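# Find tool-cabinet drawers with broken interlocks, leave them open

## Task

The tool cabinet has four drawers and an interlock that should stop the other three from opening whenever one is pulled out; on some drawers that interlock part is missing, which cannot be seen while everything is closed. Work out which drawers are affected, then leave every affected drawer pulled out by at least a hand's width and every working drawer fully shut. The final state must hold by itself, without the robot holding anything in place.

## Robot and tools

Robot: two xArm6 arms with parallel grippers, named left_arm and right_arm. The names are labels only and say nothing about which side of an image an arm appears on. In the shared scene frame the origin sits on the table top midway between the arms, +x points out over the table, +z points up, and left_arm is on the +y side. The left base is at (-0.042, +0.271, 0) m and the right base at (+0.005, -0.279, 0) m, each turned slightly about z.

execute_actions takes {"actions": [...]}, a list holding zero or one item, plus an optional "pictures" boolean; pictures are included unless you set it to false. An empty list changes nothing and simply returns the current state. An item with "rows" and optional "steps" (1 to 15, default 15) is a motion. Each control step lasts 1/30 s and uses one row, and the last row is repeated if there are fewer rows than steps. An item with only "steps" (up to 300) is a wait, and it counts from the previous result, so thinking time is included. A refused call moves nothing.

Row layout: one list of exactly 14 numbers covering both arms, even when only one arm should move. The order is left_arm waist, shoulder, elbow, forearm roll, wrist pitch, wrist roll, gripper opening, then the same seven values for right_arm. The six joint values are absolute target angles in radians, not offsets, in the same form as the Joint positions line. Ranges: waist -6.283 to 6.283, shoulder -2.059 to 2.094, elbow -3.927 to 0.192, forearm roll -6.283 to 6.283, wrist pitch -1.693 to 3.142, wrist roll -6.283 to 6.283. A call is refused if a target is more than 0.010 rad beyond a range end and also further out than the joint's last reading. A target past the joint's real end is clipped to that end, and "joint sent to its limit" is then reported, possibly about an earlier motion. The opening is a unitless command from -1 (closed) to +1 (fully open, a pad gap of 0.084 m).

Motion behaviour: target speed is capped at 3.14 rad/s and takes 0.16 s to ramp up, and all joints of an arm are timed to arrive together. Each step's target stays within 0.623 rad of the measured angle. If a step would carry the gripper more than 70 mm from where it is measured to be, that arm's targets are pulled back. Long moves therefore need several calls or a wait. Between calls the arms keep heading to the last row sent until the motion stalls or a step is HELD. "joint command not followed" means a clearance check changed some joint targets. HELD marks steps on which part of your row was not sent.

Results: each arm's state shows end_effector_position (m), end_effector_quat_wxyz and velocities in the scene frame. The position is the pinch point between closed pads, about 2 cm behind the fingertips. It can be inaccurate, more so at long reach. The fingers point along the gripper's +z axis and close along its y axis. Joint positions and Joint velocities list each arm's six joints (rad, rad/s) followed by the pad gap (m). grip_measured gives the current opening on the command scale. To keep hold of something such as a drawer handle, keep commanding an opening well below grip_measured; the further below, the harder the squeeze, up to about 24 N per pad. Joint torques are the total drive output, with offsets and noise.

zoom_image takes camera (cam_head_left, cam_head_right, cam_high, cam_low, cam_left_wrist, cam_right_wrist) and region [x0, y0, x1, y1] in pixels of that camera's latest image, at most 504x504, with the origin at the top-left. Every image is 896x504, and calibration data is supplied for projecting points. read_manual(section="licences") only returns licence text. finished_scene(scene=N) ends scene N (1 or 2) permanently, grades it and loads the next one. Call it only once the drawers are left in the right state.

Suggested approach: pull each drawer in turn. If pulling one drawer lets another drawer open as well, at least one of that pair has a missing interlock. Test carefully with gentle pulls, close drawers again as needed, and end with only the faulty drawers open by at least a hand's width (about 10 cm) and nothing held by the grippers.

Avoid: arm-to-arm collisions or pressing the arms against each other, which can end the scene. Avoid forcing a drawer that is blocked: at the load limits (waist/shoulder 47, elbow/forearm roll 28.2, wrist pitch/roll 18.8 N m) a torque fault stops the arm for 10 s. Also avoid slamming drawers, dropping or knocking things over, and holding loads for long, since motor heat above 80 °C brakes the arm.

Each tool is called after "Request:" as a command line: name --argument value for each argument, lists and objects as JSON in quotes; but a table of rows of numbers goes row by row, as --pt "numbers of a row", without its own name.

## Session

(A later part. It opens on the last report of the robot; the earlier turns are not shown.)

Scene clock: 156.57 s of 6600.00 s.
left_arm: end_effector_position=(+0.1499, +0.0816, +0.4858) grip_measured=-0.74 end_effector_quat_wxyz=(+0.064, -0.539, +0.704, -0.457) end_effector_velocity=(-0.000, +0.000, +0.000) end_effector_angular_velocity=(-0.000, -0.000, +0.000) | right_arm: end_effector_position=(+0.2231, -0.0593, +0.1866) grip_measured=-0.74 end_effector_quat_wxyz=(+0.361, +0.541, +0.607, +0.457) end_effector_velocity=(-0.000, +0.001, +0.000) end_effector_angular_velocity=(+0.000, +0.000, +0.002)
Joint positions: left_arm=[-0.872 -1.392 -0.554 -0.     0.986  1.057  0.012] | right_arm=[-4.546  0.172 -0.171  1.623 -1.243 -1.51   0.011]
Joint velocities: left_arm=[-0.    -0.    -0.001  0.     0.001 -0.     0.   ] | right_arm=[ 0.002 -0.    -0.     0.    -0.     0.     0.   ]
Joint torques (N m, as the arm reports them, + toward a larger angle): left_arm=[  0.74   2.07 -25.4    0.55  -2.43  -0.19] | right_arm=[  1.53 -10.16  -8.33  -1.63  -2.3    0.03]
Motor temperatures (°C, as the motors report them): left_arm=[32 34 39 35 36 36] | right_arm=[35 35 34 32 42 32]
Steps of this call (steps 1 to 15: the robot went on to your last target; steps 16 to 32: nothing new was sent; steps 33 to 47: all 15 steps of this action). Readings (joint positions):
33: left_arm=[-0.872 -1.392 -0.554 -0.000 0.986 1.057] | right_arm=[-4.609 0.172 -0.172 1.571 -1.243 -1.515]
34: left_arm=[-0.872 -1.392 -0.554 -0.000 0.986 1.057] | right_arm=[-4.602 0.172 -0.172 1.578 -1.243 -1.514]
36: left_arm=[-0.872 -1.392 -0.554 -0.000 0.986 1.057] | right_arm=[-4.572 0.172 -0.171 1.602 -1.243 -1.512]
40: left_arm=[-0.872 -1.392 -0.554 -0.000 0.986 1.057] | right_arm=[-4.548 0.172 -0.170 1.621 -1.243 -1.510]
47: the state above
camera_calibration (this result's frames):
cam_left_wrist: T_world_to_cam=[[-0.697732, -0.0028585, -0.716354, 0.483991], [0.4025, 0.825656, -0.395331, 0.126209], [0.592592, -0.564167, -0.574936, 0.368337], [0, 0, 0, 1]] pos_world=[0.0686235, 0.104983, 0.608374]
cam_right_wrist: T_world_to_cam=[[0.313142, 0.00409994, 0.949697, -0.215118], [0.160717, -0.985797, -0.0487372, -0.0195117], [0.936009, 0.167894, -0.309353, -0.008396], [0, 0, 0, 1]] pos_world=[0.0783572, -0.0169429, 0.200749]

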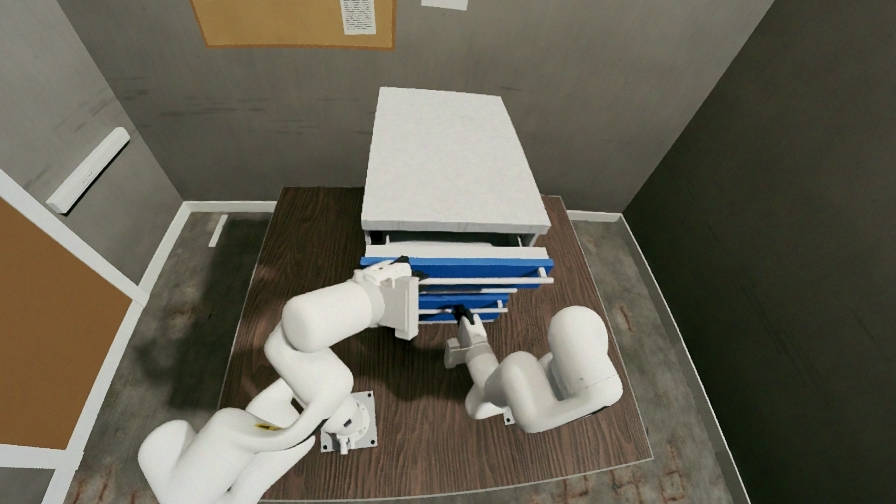

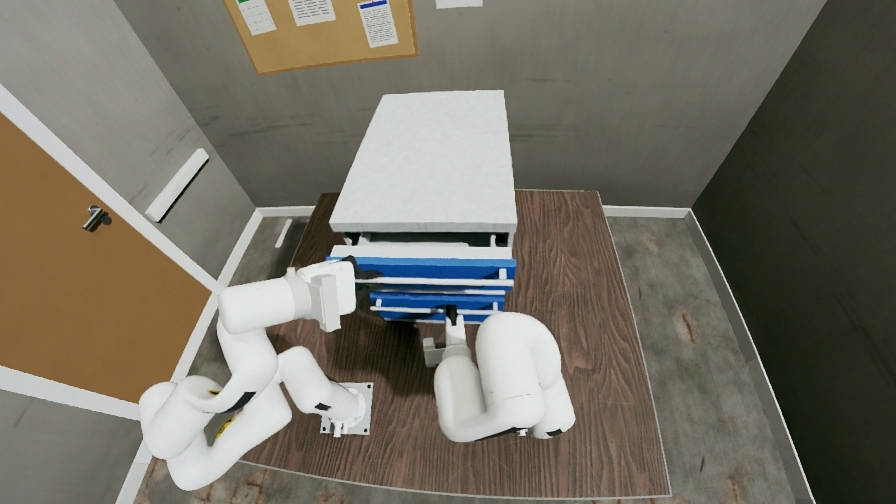

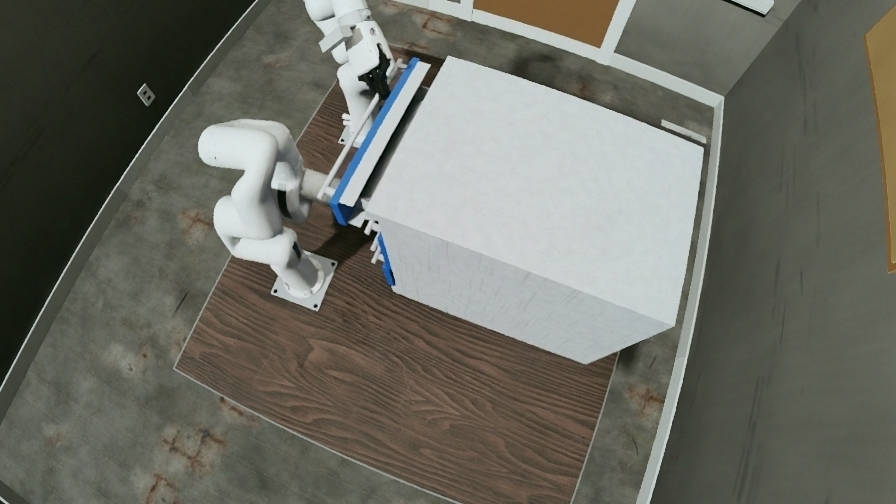

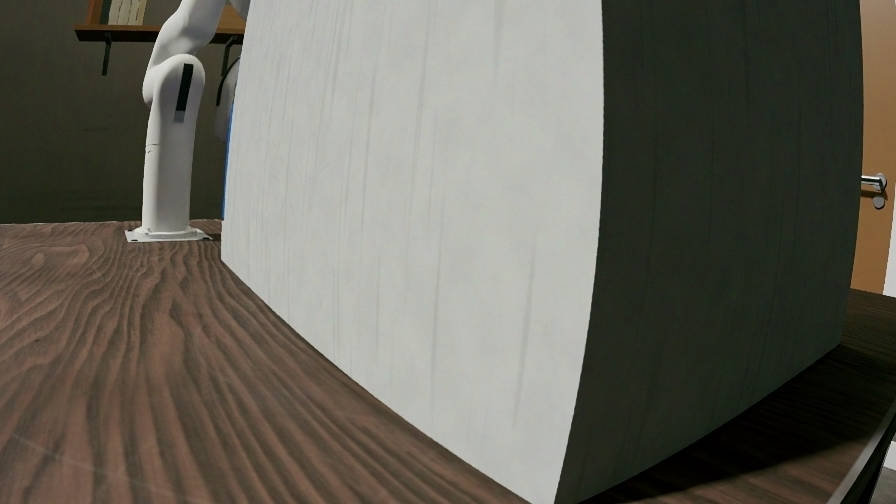

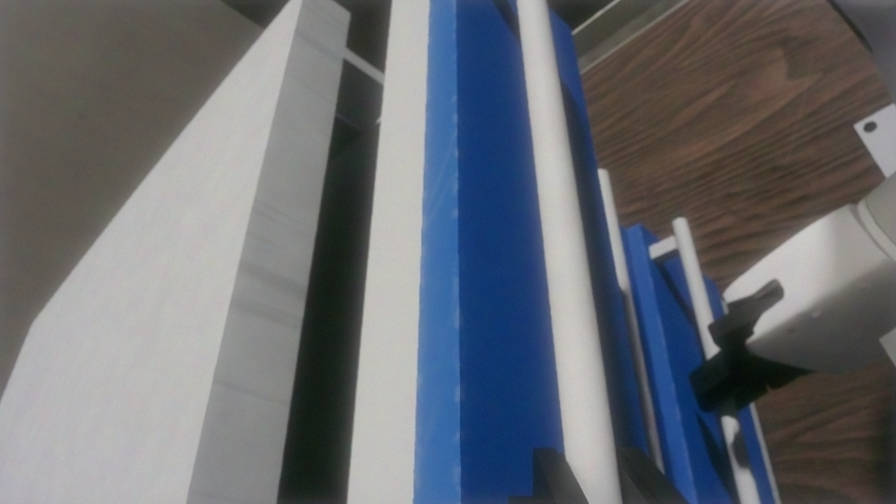

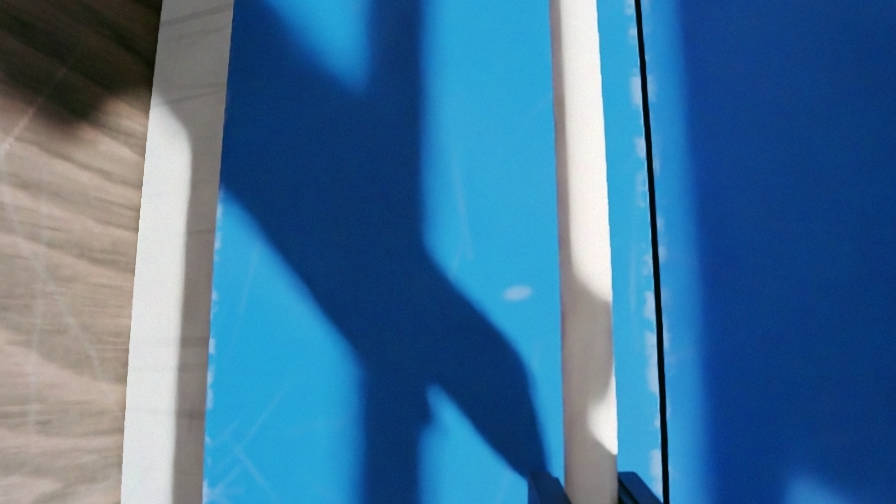

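Request:
execute_actions --actions '[{"rows": [[-0.8715,-1.392,-0.5545,0,0.986,1.057,-1,-4.48,0.172,-0.172,1.672,-1.243,-1.505,-1]], "steps": 15}]'

Scene clock: 158.77 s of 6600.00 s.
left_arm: end_effector_position=(+0.1499, +0.0817, +0.4861) grip_measured=-0.74 end_effector_quat_wxyz=(+0.064, -0.539, +0.704, -0.457) end_effector_velocity=(+0.000, -0.000, -0.001) end_effector_angular_velocity=(+0.001, +0.001, -0.000) | right_arm: end_effector_position=(+0.2111, -0.0587, +0.1866) grip_measured=-0.74 end_effector_quat_wxyz=(+0.357, +0.539, +0.609, +0.460) end_effector_velocity=(-0.001, +0.000, -0.000) end_effector_angular_velocity=(+0.001, +0.001, +0.000)
Joint positions: left_arm=[-0.872 -1.392 -0.554 -0.     0.986  1.057  0.012] | right_arm=[-4.48   0.172 -0.172  1.676 -1.243 -1.505  0.012]
Joint velocities: left_arm=[-0.     0.     0.001  0.    -0.    -0.     0.   ] | right_arm=[ 0.002 -0.    -0.001  0.002  0.001  0.    -0.   ]
Joint torques (N m, as the arm reports them, + toward a larger angle): left_arm=[  1.49   0.97 -28.     0.76  -3.06  -0.14] | right_arm=[  5.69 -10.88 -13.09  -4.57  -1.92  -0.05]
Motor temperatures (°C, as the motors report them): left_arm=[32 34 40 35 36 36] | right_arm=[35 35 34 32 42 32]
Steps of this call (steps 1 to 15: the robot went on to your last target; steps 16 to 51: nothing new was sent; steps 52 to 66: all 15 steps of this action). Readings (joint positions):
52: left_arm=[-0.872 -1.392 -0.554 -0.000 0.986 1.057] | right_arm=[-4.544 0.172 -0.172 1.624 -1.243 -1.510]
53: left_arm=[-0.872 -1.392 -0.554 -0.000 0.986 1.057] | right_arm=[-4.537 0.172 -0.172 1.630 -1.243 -1.509]
55: left_arm=[-0.872 -1.392 -0.554 -0.000 0.986 1.057] | right_arm=[-4.507 0.172 -0.171 1.653 -1.243 -1.507]
59: left_arm=[-0.872 -1.392 -0.554 -0.000 0.986 1.057] | right_arm=[-4.483 0.172 -0.171 1.673 -1.243 -1.505]
66: the state above
camera_calibration (this result's frames):
cam_left_wrist: T_world_to_cam=[[-0.697349, -0.00323755, -0.716724, 0.48433], [0.402614, 0.825538, -0.39546, 0.126322], [0.592964, -0.564337, -0.574385, 0.368235], [0, 0, 0, 1]] pos_world=[0.0685378, 0.105093, 0.608595]
cam_right_wrist: T_world_to_cam=[[0.31436, 0.00200489, 0.949302, -0.211713], [0.171408, -0.983681, -0.054684, -0.0179734], [0.933701, 0.179908, -0.309574, 0.00395865], [0, 0, 0, 1]] pos_world=[0.0659385, -0.0179678, 0.201222]

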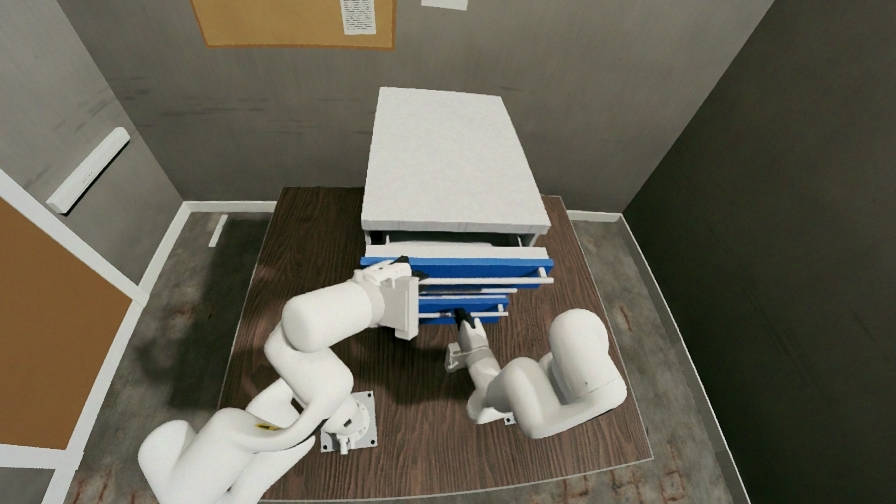

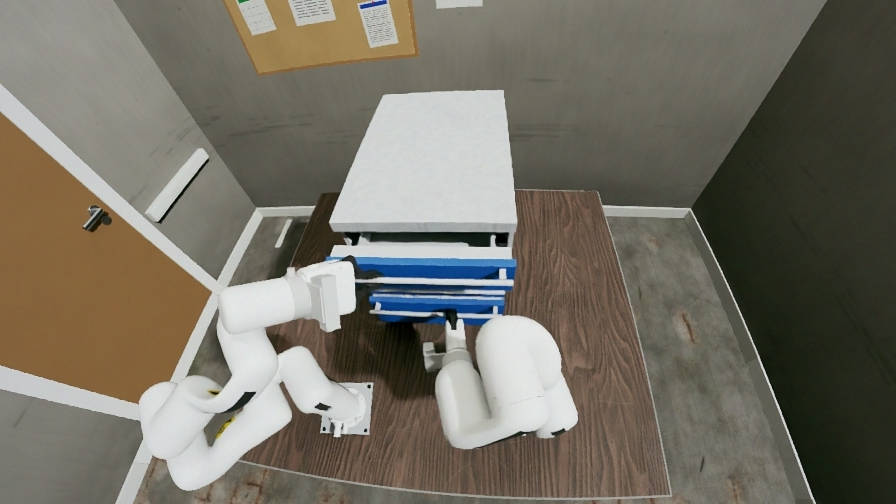

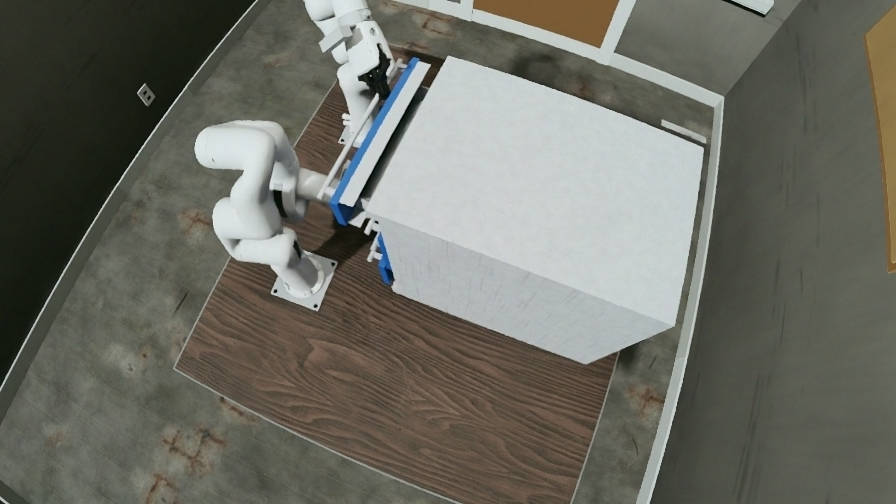

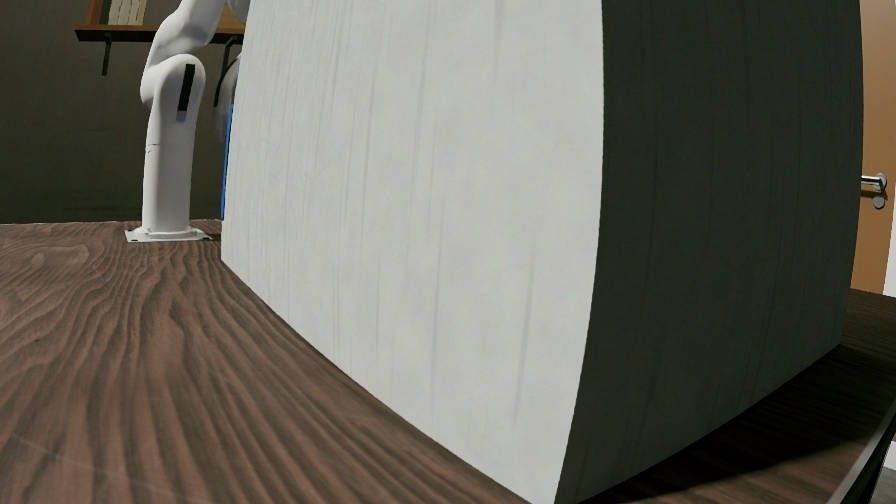

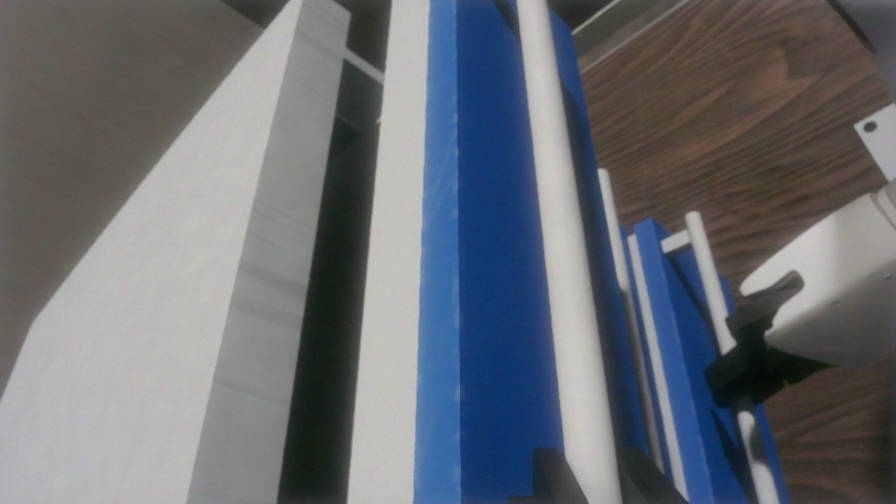

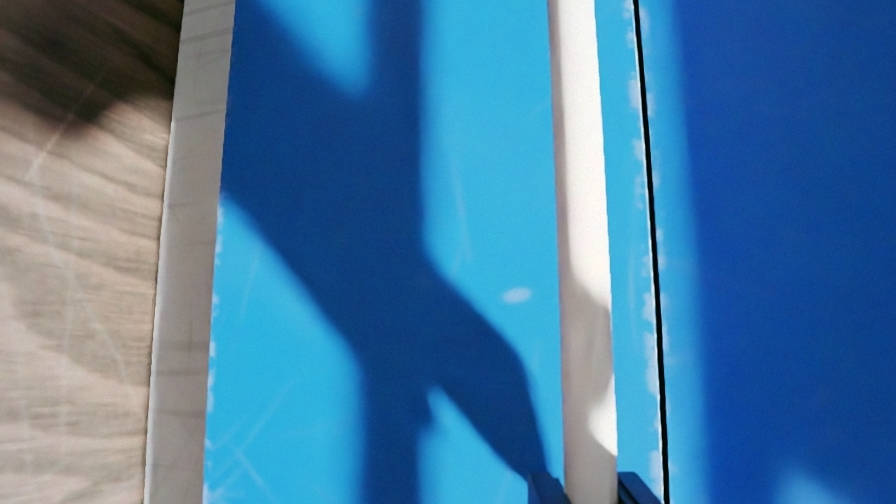

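Request:
execute_actions --actions '[{"rows": [[-0.819,-1.3315,-0.559,0,0.930,1.099,-1,-4.361,0.172,-0.172,1.768,-1.243,-1.5,-1]], "steps": 9}]' --pictures false

Request:
execute_actions --actions '[{"rows": [[-0.767,-1.271,-0.566,0,0.877,1.142,-1,-4.221,0.172,-0.172,1.863,-1.243,-1.485,-1]], "steps": 9}]' --pictures false

Request:
execute_actions --actions '[{"rows": [[-0.7275,-1.2063,-0.5807,0,0.827,1.1715,-1,-4.079,0.172,-0.172,1.946,-1.243,-1.465,-1]], "steps": 9}]' --pictures false

Request:
execute_actions --actions '[{"rows": [[-0.688,-1.145,-0.592,0,0.777,1.197,-1,-3.936,0.172,-0.172,2.017,-1.243,-1.439,-1]], "steps": 15}]'

Scene clock: 171.23 s of 6600.00 s.
left_arm: end_effector_position=(+0.1719, +0.0811, +0.4863) grip_measured=-0.74 end_effector_quat_wxyz=(+0.086, -0.543, +0.701, -0.454) end_effector_velocity=(+0.007, -0.001, +0.000) end_effector_angular_velocity=(+0.008, -0.011, +0.004) | right_arm: end_effector_position=(+0.1899, -0.0588, +0.1867) grip_measured=-0.74 end_effector_quat_wxyz=(+0.349, +0.533, +0.614, +0.466) end_effector_velocity=(-0.009, -0.000, -0.000) end_effector_angular_velocity=(+0.006, +0.004, +0.006)
Joint positions: left_arm=[-0.819 -1.334 -0.56   0.001  0.933  1.098  0.012] | right_arm=[-4.363  0.172 -0.173  1.768 -1.243 -1.5    0.011]
Joint velocities: left_arm=[ 0.017  0.019 -0.001 -0.004 -0.022  0.021  0.   ] | right_arm=[ 0.05   0.    -0.005  0.043  0.001  0.002  0.   ]
Joint torques (N m, as the arm reports them, + toward a larger angle): left_arm=[ -1.57   3.48 -27.02   0.03  -5.02  -0.33] | right_arm=[  1.84 -10.44 -11.1   -4.15  -2.15  -0.04]
Motor temperatures (°C, as the motors report them): left_arm=[32 34 42 35 36 36] | right_arm=[35 36 35 33 42 32]
Steps of this call (steps 1 to 15: the robot went on to your last target; steps 16 to 90: nothing new was sent; then 9.17 s passed at rest; steps 91 to 99: all 9 steps of this action). Readings (joint positions):
91: left_arm=[-0.871 -1.392 -0.555 -0.000 0.985 1.058] | right_arm=[-4.479 0.172 -0.172 1.677 -1.243 -1.505]
92: left_arm=[-0.866 -1.385 -0.555 -0.001 0.980 1.064] | right_arm=[-4.472 0.172 -0.172 1.684 -1.243 -1.505]
94: left_arm=[-0.840 -1.358 -0.558 0.000 0.955 1.082] | right_arm=[-4.421 0.172 -0.173 1.723 -1.243 -1.502]
98: left_arm=[-0.820 -1.335 -0.560 0.001 0.934 1.097] | right_arm=[-4.366 0.172 -0.173 1.766 -1.243 -1.500]
99: the state above

Scene clock: 171.53 s of 6600.00 s.
left_arm: end_effector_position=(+0.1946, +0.0812, +0.4861) grip_measured=-0.74 end_effector_quat_wxyz=(+0.107, -0.546, +0.699, -0.450) end_effector_velocity=(+0.007, +0.000, -0.000) end_effector_angular_velocity=(+0.011, -0.009, +0.003) | right_arm: end_effector_position=(+0.1651, -0.0589, +0.1867) grip_measured=-0.74 end_effector_quat_wxyz=(+0.335, +0.524, +0.622, +0.476) end_effector_velocity=(-0.011, -0.000, +0.000) end_effector_angular_velocity=(+0.011, +0.002, +0.016)
Joint positions: left_arm=[-0.769 -1.273 -0.567 -0.     0.877  1.14   0.012] | right_arm=[-4.225  0.172 -0.173  1.861 -1.243 -1.486  0.011]
Joint velocities: left_arm=[ 0.016  0.019 -0.003 -0.003 -0.017  0.022  0.   ] | right_arm=[ 0.064  0.    -0.002  0.045 -0.001  0.01   0.   ]
Joint torques (N m, as the arm reports them, + toward a larger angle): left_arm=[  0.05   1.9  -25.37   0.53  -3.48  -0.3 ] | right_arm=[  1.52 -10.17 -10.08  -3.86  -1.91  -0.13]
Motor temperatures (°C, as the motors report them): left_arm=[32 34 42 35 36 36] | right_arm=[35 36 35 33 42 32]
Steps of this call (steps 1 to 9: all 9 steps of this action). Readings (joint positions):
1: left_arm=[-0.819 -1.333 -0.560 0.001 0.932 1.099] | right_arm=[-4.362 0.172 -0.173 1.769 -1.243 -1.500]
2: left_arm=[-0.813 -1.326 -0.561 0.000 0.925 1.105] | right_arm=[-4.353 0.172 -0.173 1.775 -1.243 -1.499]
4: left_arm=[-0.788 -1.297 -0.564 0.000 0.899 1.124] | right_arm=[-4.297 0.172 -0.173 1.814 -1.243 -1.493]
8: left_arm=[-0.770 -1.274 -0.567 -0.000 0.878 1.139] | right_arm=[-4.228 0.172 -0.173 1.859 -1.243 -1.486]
9: the state above

Scene clock: 171.83 s of 6600.00 s.
left_arm: end_effector_position=(+0.2159, +0.0810, +0.4861) grip_measured=-0.74 end_effector_quat_wxyz=(+0.123, -0.550, +0.696, -0.446) end_effector_velocity=(+0.007, -0.000, +0.000) end_effector_angular_velocity=(+0.007, -0.007, +0.003) | right_arm: end_effector_position=(+0.1402, -0.0589, +0.1867) grip_measured=-0.74 end_effector_quat_wxyz=(+0.316, +0.511, +0.632, +0.489) end_effector_velocity=(-0.012, -0.000, -0.000) end_effector_angular_velocity=(+0.011, +0.004, +0.025)
Joint positions: left_arm=[-0.728 -1.208 -0.581  0.     0.828  1.17   0.012] | right_arm=[-4.083  0.172 -0.173  1.944 -1.243 -1.466  0.011]
Joint velocities: left_arm=[ 0.013  0.02  -0.004 -0.003 -0.018  0.015  0.   ] | right_arm=[ 0.067  0.    -0.001  0.038  0.     0.012  0.   ]
Joint torques (N m, as the arm reports them, + toward a larger angle): left_arm=[ -2.2    2.19 -24.87  -0.23  -3.67  -0.17] | right_arm=[ 0.59 -9.75 -9.34 -3.34 -1.83 -0.32]
Motor temperatures (°C, as the motors report them): left_arm=[32 34 42 35 36 36] | right_arm=[35 36 35 33 42 32]
Steps of this call (steps 1 to 9: all 9 steps of this action). Readings (joint positions):
1: left_arm=[-0.768 -1.272 -0.567 -0.000 0.877 1.141] | right_arm=[-4.223 0.172 -0.173 1.863 -1.243 -1.485]
2: left_arm=[-0.764 -1.265 -0.569 -0.001 0.871 1.146] | right_arm=[-4.214 0.172 -0.173 1.868 -1.243 -1.484]
4: left_arm=[-0.744 -1.234 -0.575 0.000 0.848 1.159] | right_arm=[-4.157 0.172 -0.172 1.902 -1.243 -1.476]
8: left_arm=[-0.729 -1.209 -0.581 0.001 0.829 1.170] | right_arm=[-4.086 0.172 -0.173 1.942 -1.243 -1.466]
9: the state above

Scene clock: 172.33 s of 6600.00 s.
left_arm: end_effector_position=(+0.2305, +0.0803, +0.4823) grip_measured=-0.70 end_effector_quat_wxyz=(+0.128, -0.554, +0.698, -0.436) end_effector_velocity=(-0.000, -0.000, -0.001) end_effector_angular_velocity=(-0.001, -0.003, -0.002) | right_arm: end_effector_position=(+0.1147, -0.0589, +0.1867) grip_measured=-0.74 end_effector_quat_wxyz=(+0.292, +0.496, +0.644, +0.504) end_effector_velocity=(-0.000, -0.000, +0.000) end_effector_angular_velocity=(-0.000, -0.002, +0.002)
Joint positions: left_arm=[-0.7   -1.156 -0.595 -0.01   0.807  1.197  0.013] | right_arm=[-3.937  0.172 -0.172  2.017 -1.243 -1.439  0.012]
Joint velocities: left_arm=[-0.    -0.004  0.007 -0.001 -0.006  0.002 -0.   ] | right_arm=[ 0.004  0.     0.002  0.002 -0.001  0.001  0.   ]
Joint torques (N m, as the arm reports them, + toward a larger angle): left_arm=[ 29.78  34.59 -18.14   7.43 -16.68   0.06] | right_arm=[ 1.77 -9.58 -8.96 -2.96 -1.4  -0.11]
Motor temperatures (°C, as the motors report them): left_arm=[32 34 42 35 37 36] | right_arm=[35 36 35 33 42 32]
Steps of this call (steps 1 to 15: all 15 steps of this action). Readings (joint positions):
1: left_arm=[-0.728 -1.207 -0.581 0.000 0.827 1.171] | right_arm=[-4.081 0.172 -0.173 1.945 -1.243 -1.465]
2: left_arm=[-0.723 -1.201 -0.583 -0.000 0.822 1.175] | right_arm=[-4.072 0.172 -0.172 1.950 -1.243 -1.463]
4: left_arm=[-0.708 -1.174 -0.587 -0.003 0.805 1.186] | right_arm=[-4.015 0.172 -0.172 1.979 -1.243 -1.453]
8: left_arm=[-0.700 -1.158 -0.593 -0.008 0.804 1.195] | right_arm=[-3.944 0.172 -0.173 2.014 -1.243 -1.441]
15: the state above
camera_calibration (this result's frames):
cam_left_wrist: T_world_to_cam=[[-0.657257, 0.00312759, -0.75366, 0.545863], [0.345291, 0.890118, -0.297429, 0.0542487], [0.669916, -0.45572, -0.586116, 0.296659], [0, 0, 0, 1]] pos_world=[0.141304, 0.0851981, 0.601406]
cam_right_wrist: T_world_to_cam=[[0.330941, 0.00321235, 0.943646, -0.182237], [0.344234, -0.931496, -0.117554, -0.00662775], [0.878624, 0.363738, -0.309376, 0.111139], [0, 0, 0, 1]] pos_world=[-0.0350581, -0.0460138, 0.205572]

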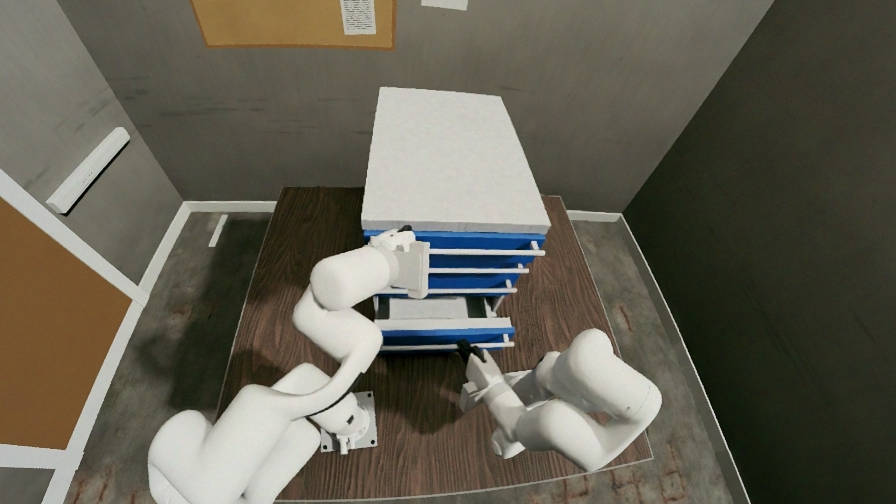

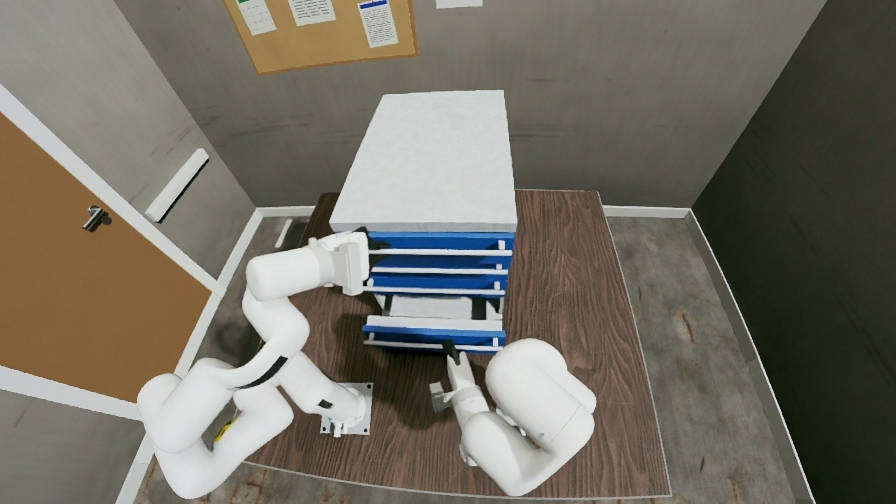

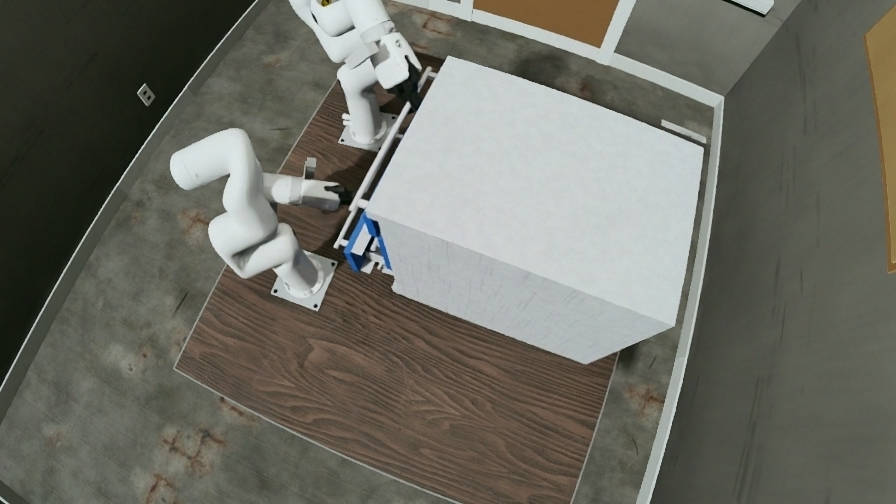

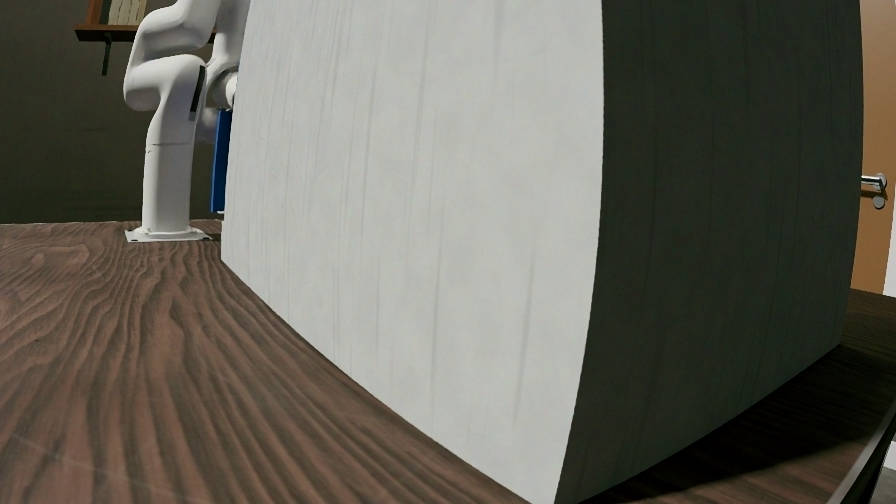

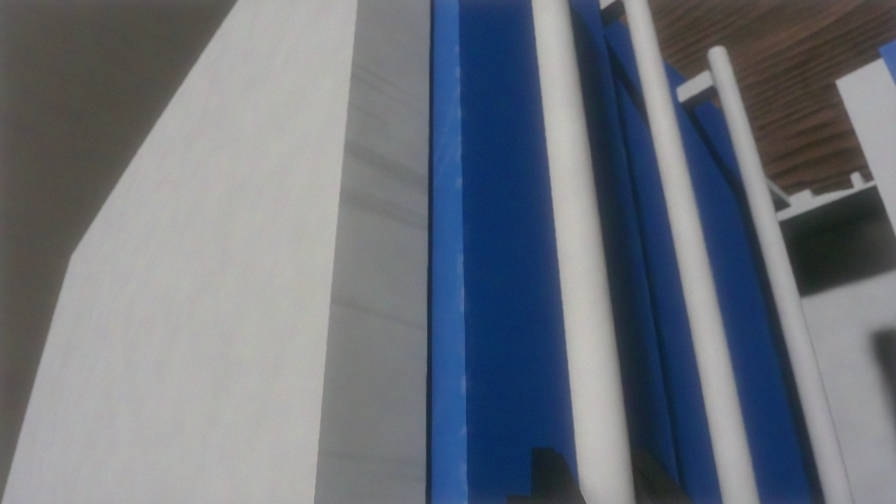

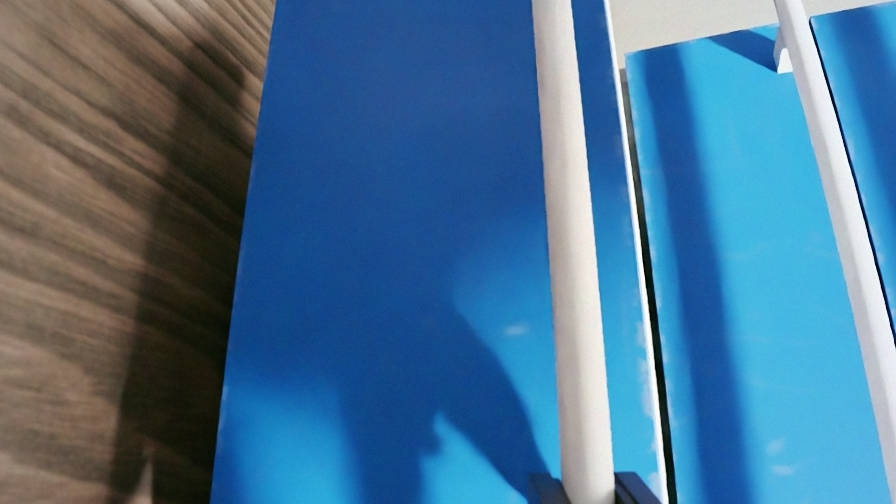

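D1 can't shut (lock bar engaged by D4 → D4 sound). Backing off immediately and closing D4.

Request:
execute_actions --actions '[{"rows": [[-0.7275,-1.2063,-0.5807,0,0.827,1.1715,-1,-4.079,0.172,-0.172,1.946,-1.243,-1.465,-1]], "steps": 9}]' --pictures false

Request:
execute_actions --actions '[{"rows": [[-0.7275,-1.2063,-0.5807,0,0.827,1.1715,-1,-4.221,0.172,-0.172,1.863,-1.243,-1.485,-1]], "steps": 9}]' --pictures false

Request:
execute_actions --actions '[{"rows": [[-0.7275,-1.2063,-0.5807,0,0.827,1.1715,-1,-4.361,0.172,-0.172,1.768,-1.243,-1.5,-1]], "steps": 9}]' --pictures false

Request:
execute_actions --actions '[{"rows": [[-0.7275,-1.2063,-0.5807,0,0.827,1.1715,-1,-4.49,0.172,-0.172,1.672,-1.243,-1.508,-1]], "steps": 9}]' --pictures false

Request:
execute_actions --actions '[{"rows": [[-0.7275,-1.2063,-0.5807,0,0.827,1.1715,-1,-4.60,0.172,-0.172,1.579,-1.243,-1.515,-1]], "steps": 12}]'

Scene clock: 176.40 s of 6600.00 s.
left_arm: end_effector_position=(+0.2192, +0.0804, +0.4818) grip_measured=-0.74 end_effector_quat_wxyz=(+0.123, -0.552, +0.697, -0.441) end_effector_velocity=(-0.015, +0.001, +0.005) end_effector_angular_velocity=(-0.015, +0.004, -0.016) | right_arm: end_effector_position=(+0.1383, -0.0581, +0.1866) grip_measured=-0.74 end_effector_quat_wxyz=(+0.314, +0.510, +0.633, +0.490) end_effector_velocity=(+0.012, -0.000, -0.000) end_effector_angular_velocity=(-0.014, -0.002, -0.027)
Joint positions: left_arm=[-0.724 -1.198 -0.577  0.001  0.823  1.173  0.012] | right_arm=[-4.074  0.172 -0.174  1.947 -1.243 -1.464  0.012]
Joint velocities: left_arm=[-0.024 -0.042  0.    -0.003  0.036 -0.014  0.   ] | right_arm=[-0.066 -0.001 -0.    -0.033  0.002 -0.016 -0.   ]
Joint torques (N m, as the arm reports them, + toward a larger angle): left_arm=[  4.67  -2.19 -26.48   1.49  -2.1   -0.12] | right_arm=[-0.55 -8.65 -5.65 -0.88 -1.31 -0.03]
Motor temperatures (°C, as the motors report them): left_arm=[32 34 42 35 40 36] | right_arm=[35 36 35 33 42 32]
Steps of this call (steps 1 to 15: the robot went on to your last target; steps 16 to 90: nothing new was sent; then 0.77 s passed at rest; steps 91 to 99: all 9 steps of this action). Readings (joint positions):
91: left_arm=[-0.700 -1.159 -0.592 -0.010 0.805 1.197] | right_arm=[-3.937 0.172 -0.172 2.017 -1.243 -1.439]
92: left_arm=[-0.704 -1.164 -0.590 -0.009 0.809 1.193] | right_arm=[-3.944 0.172 -0.173 2.013 -1.243 -1.441]
94: left_arm=[-0.713 -1.181 -0.582 -0.002 0.813 1.182] | right_arm=[-4.000 0.172 -0.173 1.986 -1.243 -1.451]
98: left_arm=[-0.723 -1.197 -0.577 0.001 0.821 1.173] | right_arm=[-4.071 0.172 -0.173 1.949 -1.243 -1.463]
99: the state above

Scene clock: 176.70 s of 6600.00 s.
left_arm: end_effector_position=(+0.2171, +0.0805, +0.4825) grip_measured=-0.74 end_effector_quat_wxyz=(+0.122, -0.551, +0.697, -0.442) end_effector_velocity=(-0.003, -0.000, +0.001) end_effector_angular_velocity=(-0.003, -0.001, -0.005) | right_arm: end_effector_position=(+0.1632, -0.0579, +0.1865) grip_measured=-0.74 end_effector_quat_wxyz=(+0.333, +0.523, +0.623, +0.477) end_effector_velocity=(+0.012, -0.001, +0.000) end_effector_angular_velocity=(-0.012, -0.004, -0.023)
Joint positions: left_arm=[-0.727 -1.204 -0.577  0.     0.828  1.171  0.012] | right_arm=[-4.216  0.172 -0.174  1.864 -1.243 -1.484  0.011]
Joint velocities: left_arm=[-0.005 -0.008 -0.    -0.002  0.005 -0.     0.   ] | right_arm=[-0.065 -0.001  0.002 -0.039 -0.    -0.012 -0.   ]
Joint torques (N m, as the arm reports them, + toward a larger angle): left_arm=[  4.88  -5.72 -33.05   1.51  -4.01   0.05] | right_arm=[-1.56 -8.74 -3.98  0.73 -1.57  0.07]
Motor temperatures (°C, as the motors report them): left_arm=[32 34 42 35 40 36] | right_arm=[35 36 35 33 41 32]
Steps of this call (steps 1 to 9: all 9 steps of this action). Readings (joint positions):
1: left_arm=[-0.724 -1.199 -0.577 0.001 0.824 1.172] | right_arm=[-4.076 0.172 -0.174 1.946 -1.243 -1.465]
2: left_arm=[-0.725 -1.200 -0.577 0.001 0.825 1.172] | right_arm=[-4.085 0.172 -0.174 1.941 -1.243 -1.466]
4: left_arm=[-0.726 -1.202 -0.577 0.000 0.827 1.172] | right_arm=[-4.142 0.172 -0.173 1.908 -1.243 -1.474]
8: left_arm=[-0.727 -1.204 -0.577 0.000 0.828 1.171] | right_arm=[-4.213 0.172 -0.174 1.866 -1.243 -1.484]
9: the state above

Scene clock: 177.00 s of 6600.00 s.
left_arm: end_effector_position=(+0.2167, +0.0805, +0.4831) grip_measured=-0.74 end_effector_quat_wxyz=(+0.122, -0.550, +0.697, -0.443) end_effector_velocity=(-0.001, +0.000, +0.002) end_effector_angular_velocity=(-0.002, -0.004, +0.000) | right_arm: end_effector_position=(+0.1883, -0.0579, +0.1865) grip_measured=-0.74 end_effector_quat_wxyz=(+0.347, +0.532, +0.615, +0.467) end_effector_velocity=(+0.012, -0.001, +0.000) end_effector_angular_velocity=(-0.011, -0.004, -0.014)
Joint positions: left_arm=[-0.728 -1.205 -0.578 -0.     0.829  1.171  0.012] | right_arm=[-4.356  0.172 -0.174  1.77  -1.242 -1.499  0.011]
Joint velocities: left_arm=[-0.    -0.002 -0.004  0.     0.001 -0.     0.   ] | right_arm=[-0.064 -0.     0.003 -0.047 -0.001 -0.01  -0.   ]
Joint torques (N m, as the arm reports them, + toward a larger angle): left_arm=[  5.2   -8.61 -38.47   1.71  -5.66   0.03] | right_arm=[-2.5  -8.5  -2.35  1.47 -2.2   0.14]
Motor temperatures (°C, as the motors report them): left_arm=[32 34 42 35 40 36] | right_arm=[35 36 35 33 41 32]
Steps of this call (steps 1 to 9: all 9 steps of this action). Readings (joint positions):
1: left_arm=[-0.727 -1.204 -0.577 -0.000 0.829 1.171] | right_arm=[-4.218 0.172 -0.174 1.863 -1.243 -1.485]
2: left_arm=[-0.727 -1.204 -0.577 -0.000 0.829 1.171] | right_arm=[-4.227 0.172 -0.174 1.856 -1.243 -1.486]
4: left_arm=[-0.727 -1.205 -0.577 -0.000 0.829 1.171] | right_arm=[-4.284 0.172 -0.173 1.819 -1.242 -1.492]
8: left_arm=[-0.728 -1.205 -0.578 -0.000 0.829 1.171] | right_arm=[-4.353 0.172 -0.174 1.772 -1.242 -1.499]
9: the state above

Scene clock: 177.30 s of 6600.00 s.
left_arm: end_effector_position=(+0.2166, +0.0806, +0.4834) grip_measured=-0.74 end_effector_quat_wxyz=(+0.122, -0.550, +0.697, -0.443) end_effector_velocity=(-0.000, -0.000, +0.001) end_effector_angular_velocity=(-0.004, -0.004, -0.000) | right_arm: end_effector_position=(+0.2117, -0.0581, +0.1865) grip_measured=-0.74 end_effector_quat_wxyz=(+0.357, +0.540, +0.609, +0.460) end_effector_velocity=(+0.011, -0.000, +0.000) end_effector_angular_velocity=(-0.006, -0.003, -0.007)
Joint positions: left_arm=[-0.728 -1.206 -0.578 -0.     0.828  1.172  0.012] | right_arm=[-4.485  0.172 -0.174  1.674 -1.242 -1.508  0.011]
Joint velocities: left_arm=[-0.001 -0.004  0.003  0.    -0.005 -0.001 -0.   ] | right_arm=[-0.057 -0.     0.003 -0.049 -0.001 -0.004 -0.   ]
Joint torques (N m, as the arm reports them, + toward a larger angle): left_arm=[  5.35  -9.62 -41.16   1.72  -6.69   0.1 ] | right_arm=[-5.08 -9.05  0.03  3.41 -2.93 -0.02]
Motor temperatures (°C, as the motors report them): left_arm=[32 34 42 35 40 36] | right_arm=[35 36 35 33 41 32]
Steps of this call (steps 1 to 9: all 9 steps of this action). Readings (joint positions):
1: left_arm=[-0.728 -1.205 -0.578 -0.000 0.829 1.171] | right_arm=[-4.358 0.172 -0.174 1.768 -1.242 -1.500]
2: left_arm=[-0.728 -1.205 -0.578 -0.000 0.829 1.171] | right_arm=[-4.367 0.172 -0.173 1.761 -1.242 -1.500]
4: left_arm=[-0.728 -1.205 -0.578 -0.000 0.829 1.172] | right_arm=[-4.421 0.172 -0.173 1.721 -1.242 -1.504]
8: left_arm=[-0.728 -1.206 -0.578 -0.000 0.828 1.172] | right_arm=[-4.482 0.172 -0.174 1.676 -1.242 -1.508]
9: the state above

Scene clock: 177.70 s of 6600.00 s.
left_arm: end_effector_position=(+0.2167, +0.0806, +0.4835) grip_measured=-0.74 end_effector_quat_wxyz=(+0.122, -0.550, +0.697, -0.444) end_effector_velocity=(+0.000, -0.000, +0.000) end_effector_angular_velocity=(-0.001, -0.001, -0.001) | right_arm: end_effector_position=(+0.2323, -0.0584, +0.1865) grip_measured=-0.74 end_effector_quat_wxyz=(+0.363, +0.543, +0.606, +0.455) end_effector_velocity=(+0.002, -0.000, +0.000) end_effector_angular_velocity=(-0.003, -0.003, +0.001)
Joint positions: left_arm=[-0.728 -1.206 -0.577 -0.     0.827  1.172  0.012] | right_arm=[-4.598  0.172 -0.173  1.578 -1.242 -1.515  0.011]
Joint velocities: left_arm=[-0.     0.001 -0.    -0.    -0.001  0.    -0.   ] | right_arm=[-0.012  0.     0.002 -0.012 -0.002 -0.001 -0.   ]
Joint torques (N m, as the arm reports them, + toward a larger angle): left_arm=[  5.56  -9.57 -41.43   1.65  -6.74   0.09] | right_arm=[-8.49 -8.66  1.88  4.69 -4.05  0.  ]
Motor temperatures (°C, as the motors report them): left_arm=[32 34 42 35 40 36] | right_arm=[35 36 35 33 42 32]
Steps of this call (steps 1 to 12: all 12 steps of this action). Readings (joint positions):
1: left_arm=[-0.728 -1.206 -0.578 -0.000 0.828 1.172] | right_arm=[-4.487 0.172 -0.174 1.672 -1.242 -1.508]
2: left_arm=[-0.728 -1.206 -0.577 -0.000 0.828 1.172] | right_arm=[-4.496 0.172 -0.174 1.664 -1.242 -1.509]
4: left_arm=[-0.728 -1.206 -0.577 -0.000 0.828 1.172] | right_arm=[-4.544 0.172 -0.173 1.624 -1.242 -1.512]
8: left_arm=[-0.728 -1.206 -0.577 -0.000 0.827 1.172] | right_arm=[-4.593 0.172 -0.174 1.583 -1.242 -1.515]
12: the state above
camera_calibration (this result's frames):
cam_left_wrist: T_world_to_cam=[[-0.654719, -0.00148547, -0.755871, 0.53853], [0.356282, 0.881337, -0.310336, 0.0636865], [0.666638, -0.472486, -0.576499, 0.304209], [0, 0, 0, 1]] pos_world=[0.127098, 0.0884052, 0.602199]
cam_right_wrist: T_world_to_cam=[[0.313914, 0.00401054, 0.949443, -0.218116], [0.155038, -0.986786, -0.0470918, -0.0191238], [0.936708, 0.161982, -0.310388, -0.017519], [0, 0, 0, 1]] pos_world=[0.0878449, -0.0151586, 0.200751]

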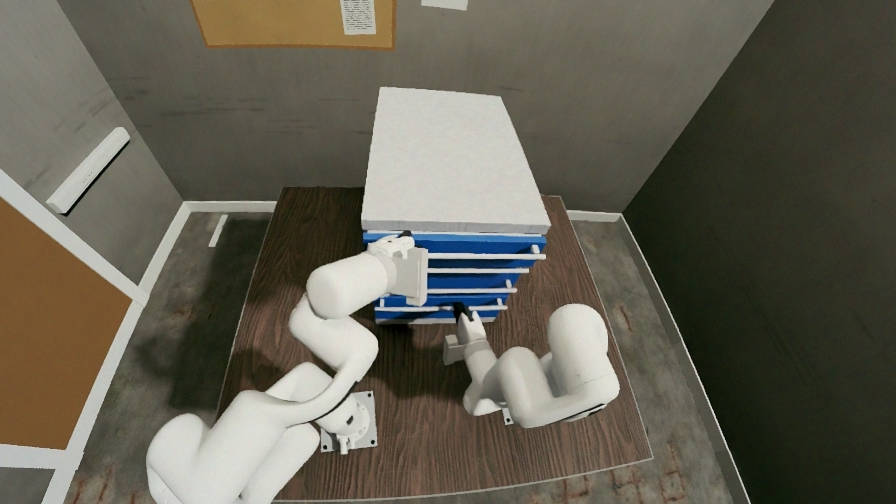

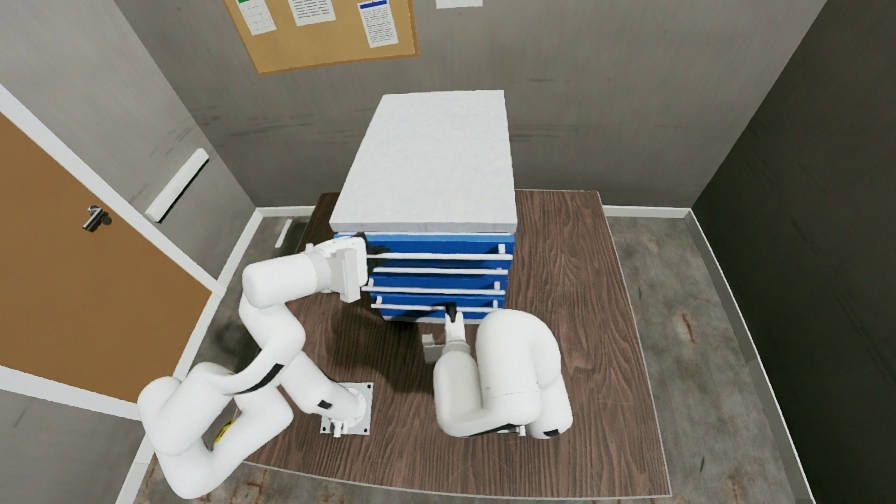

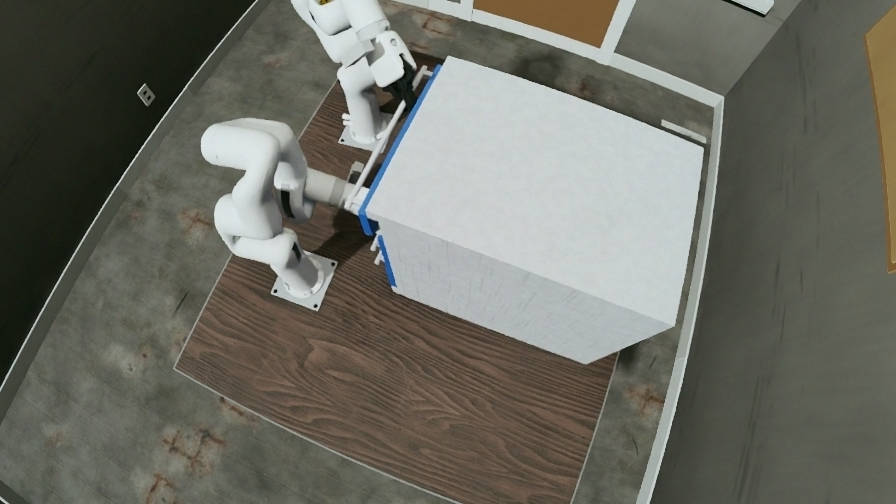

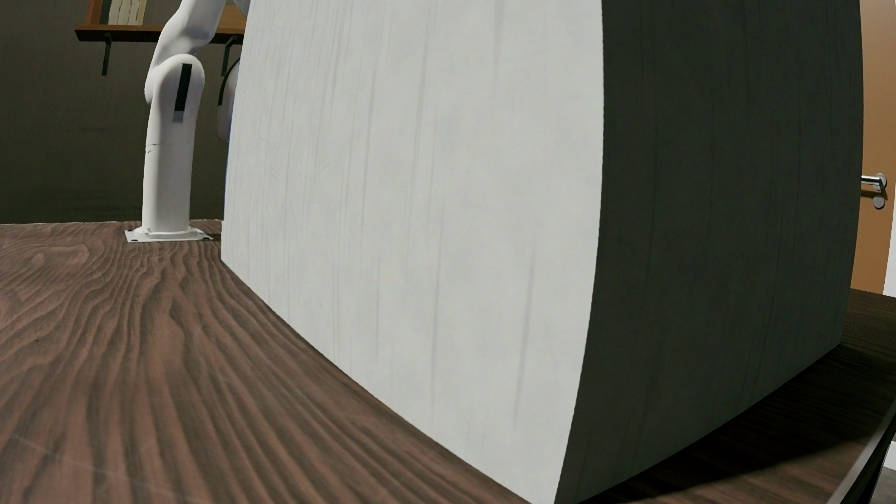

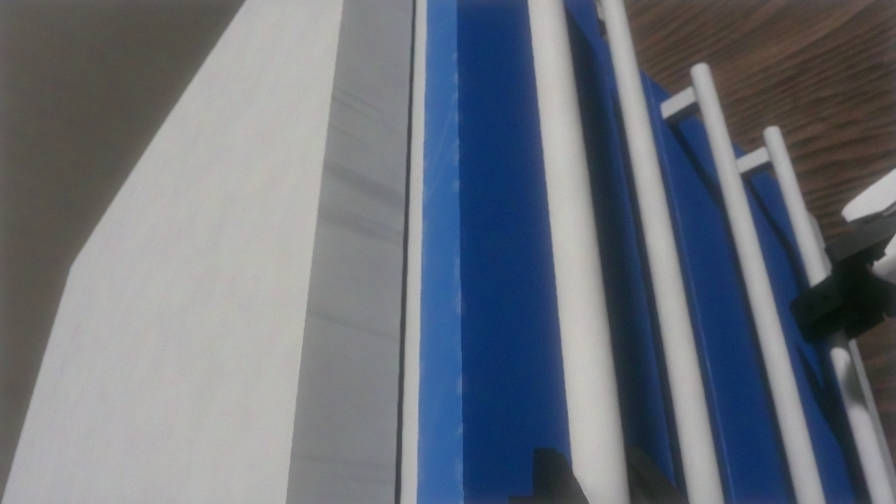

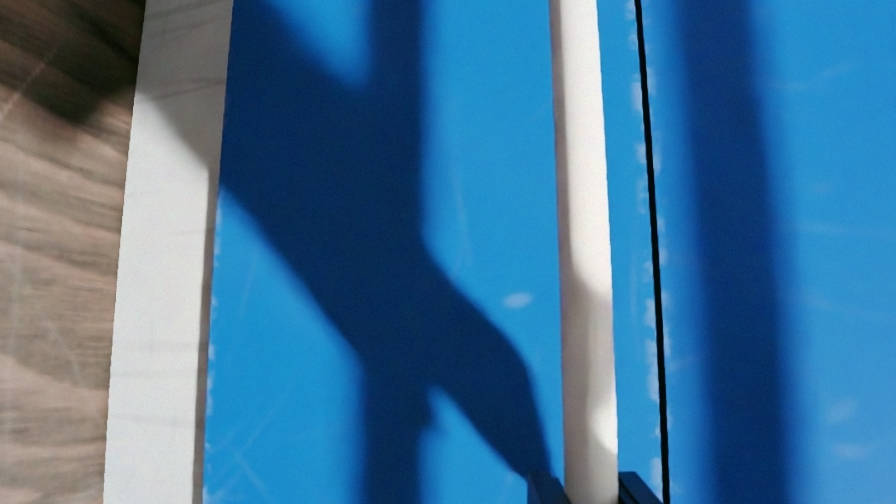

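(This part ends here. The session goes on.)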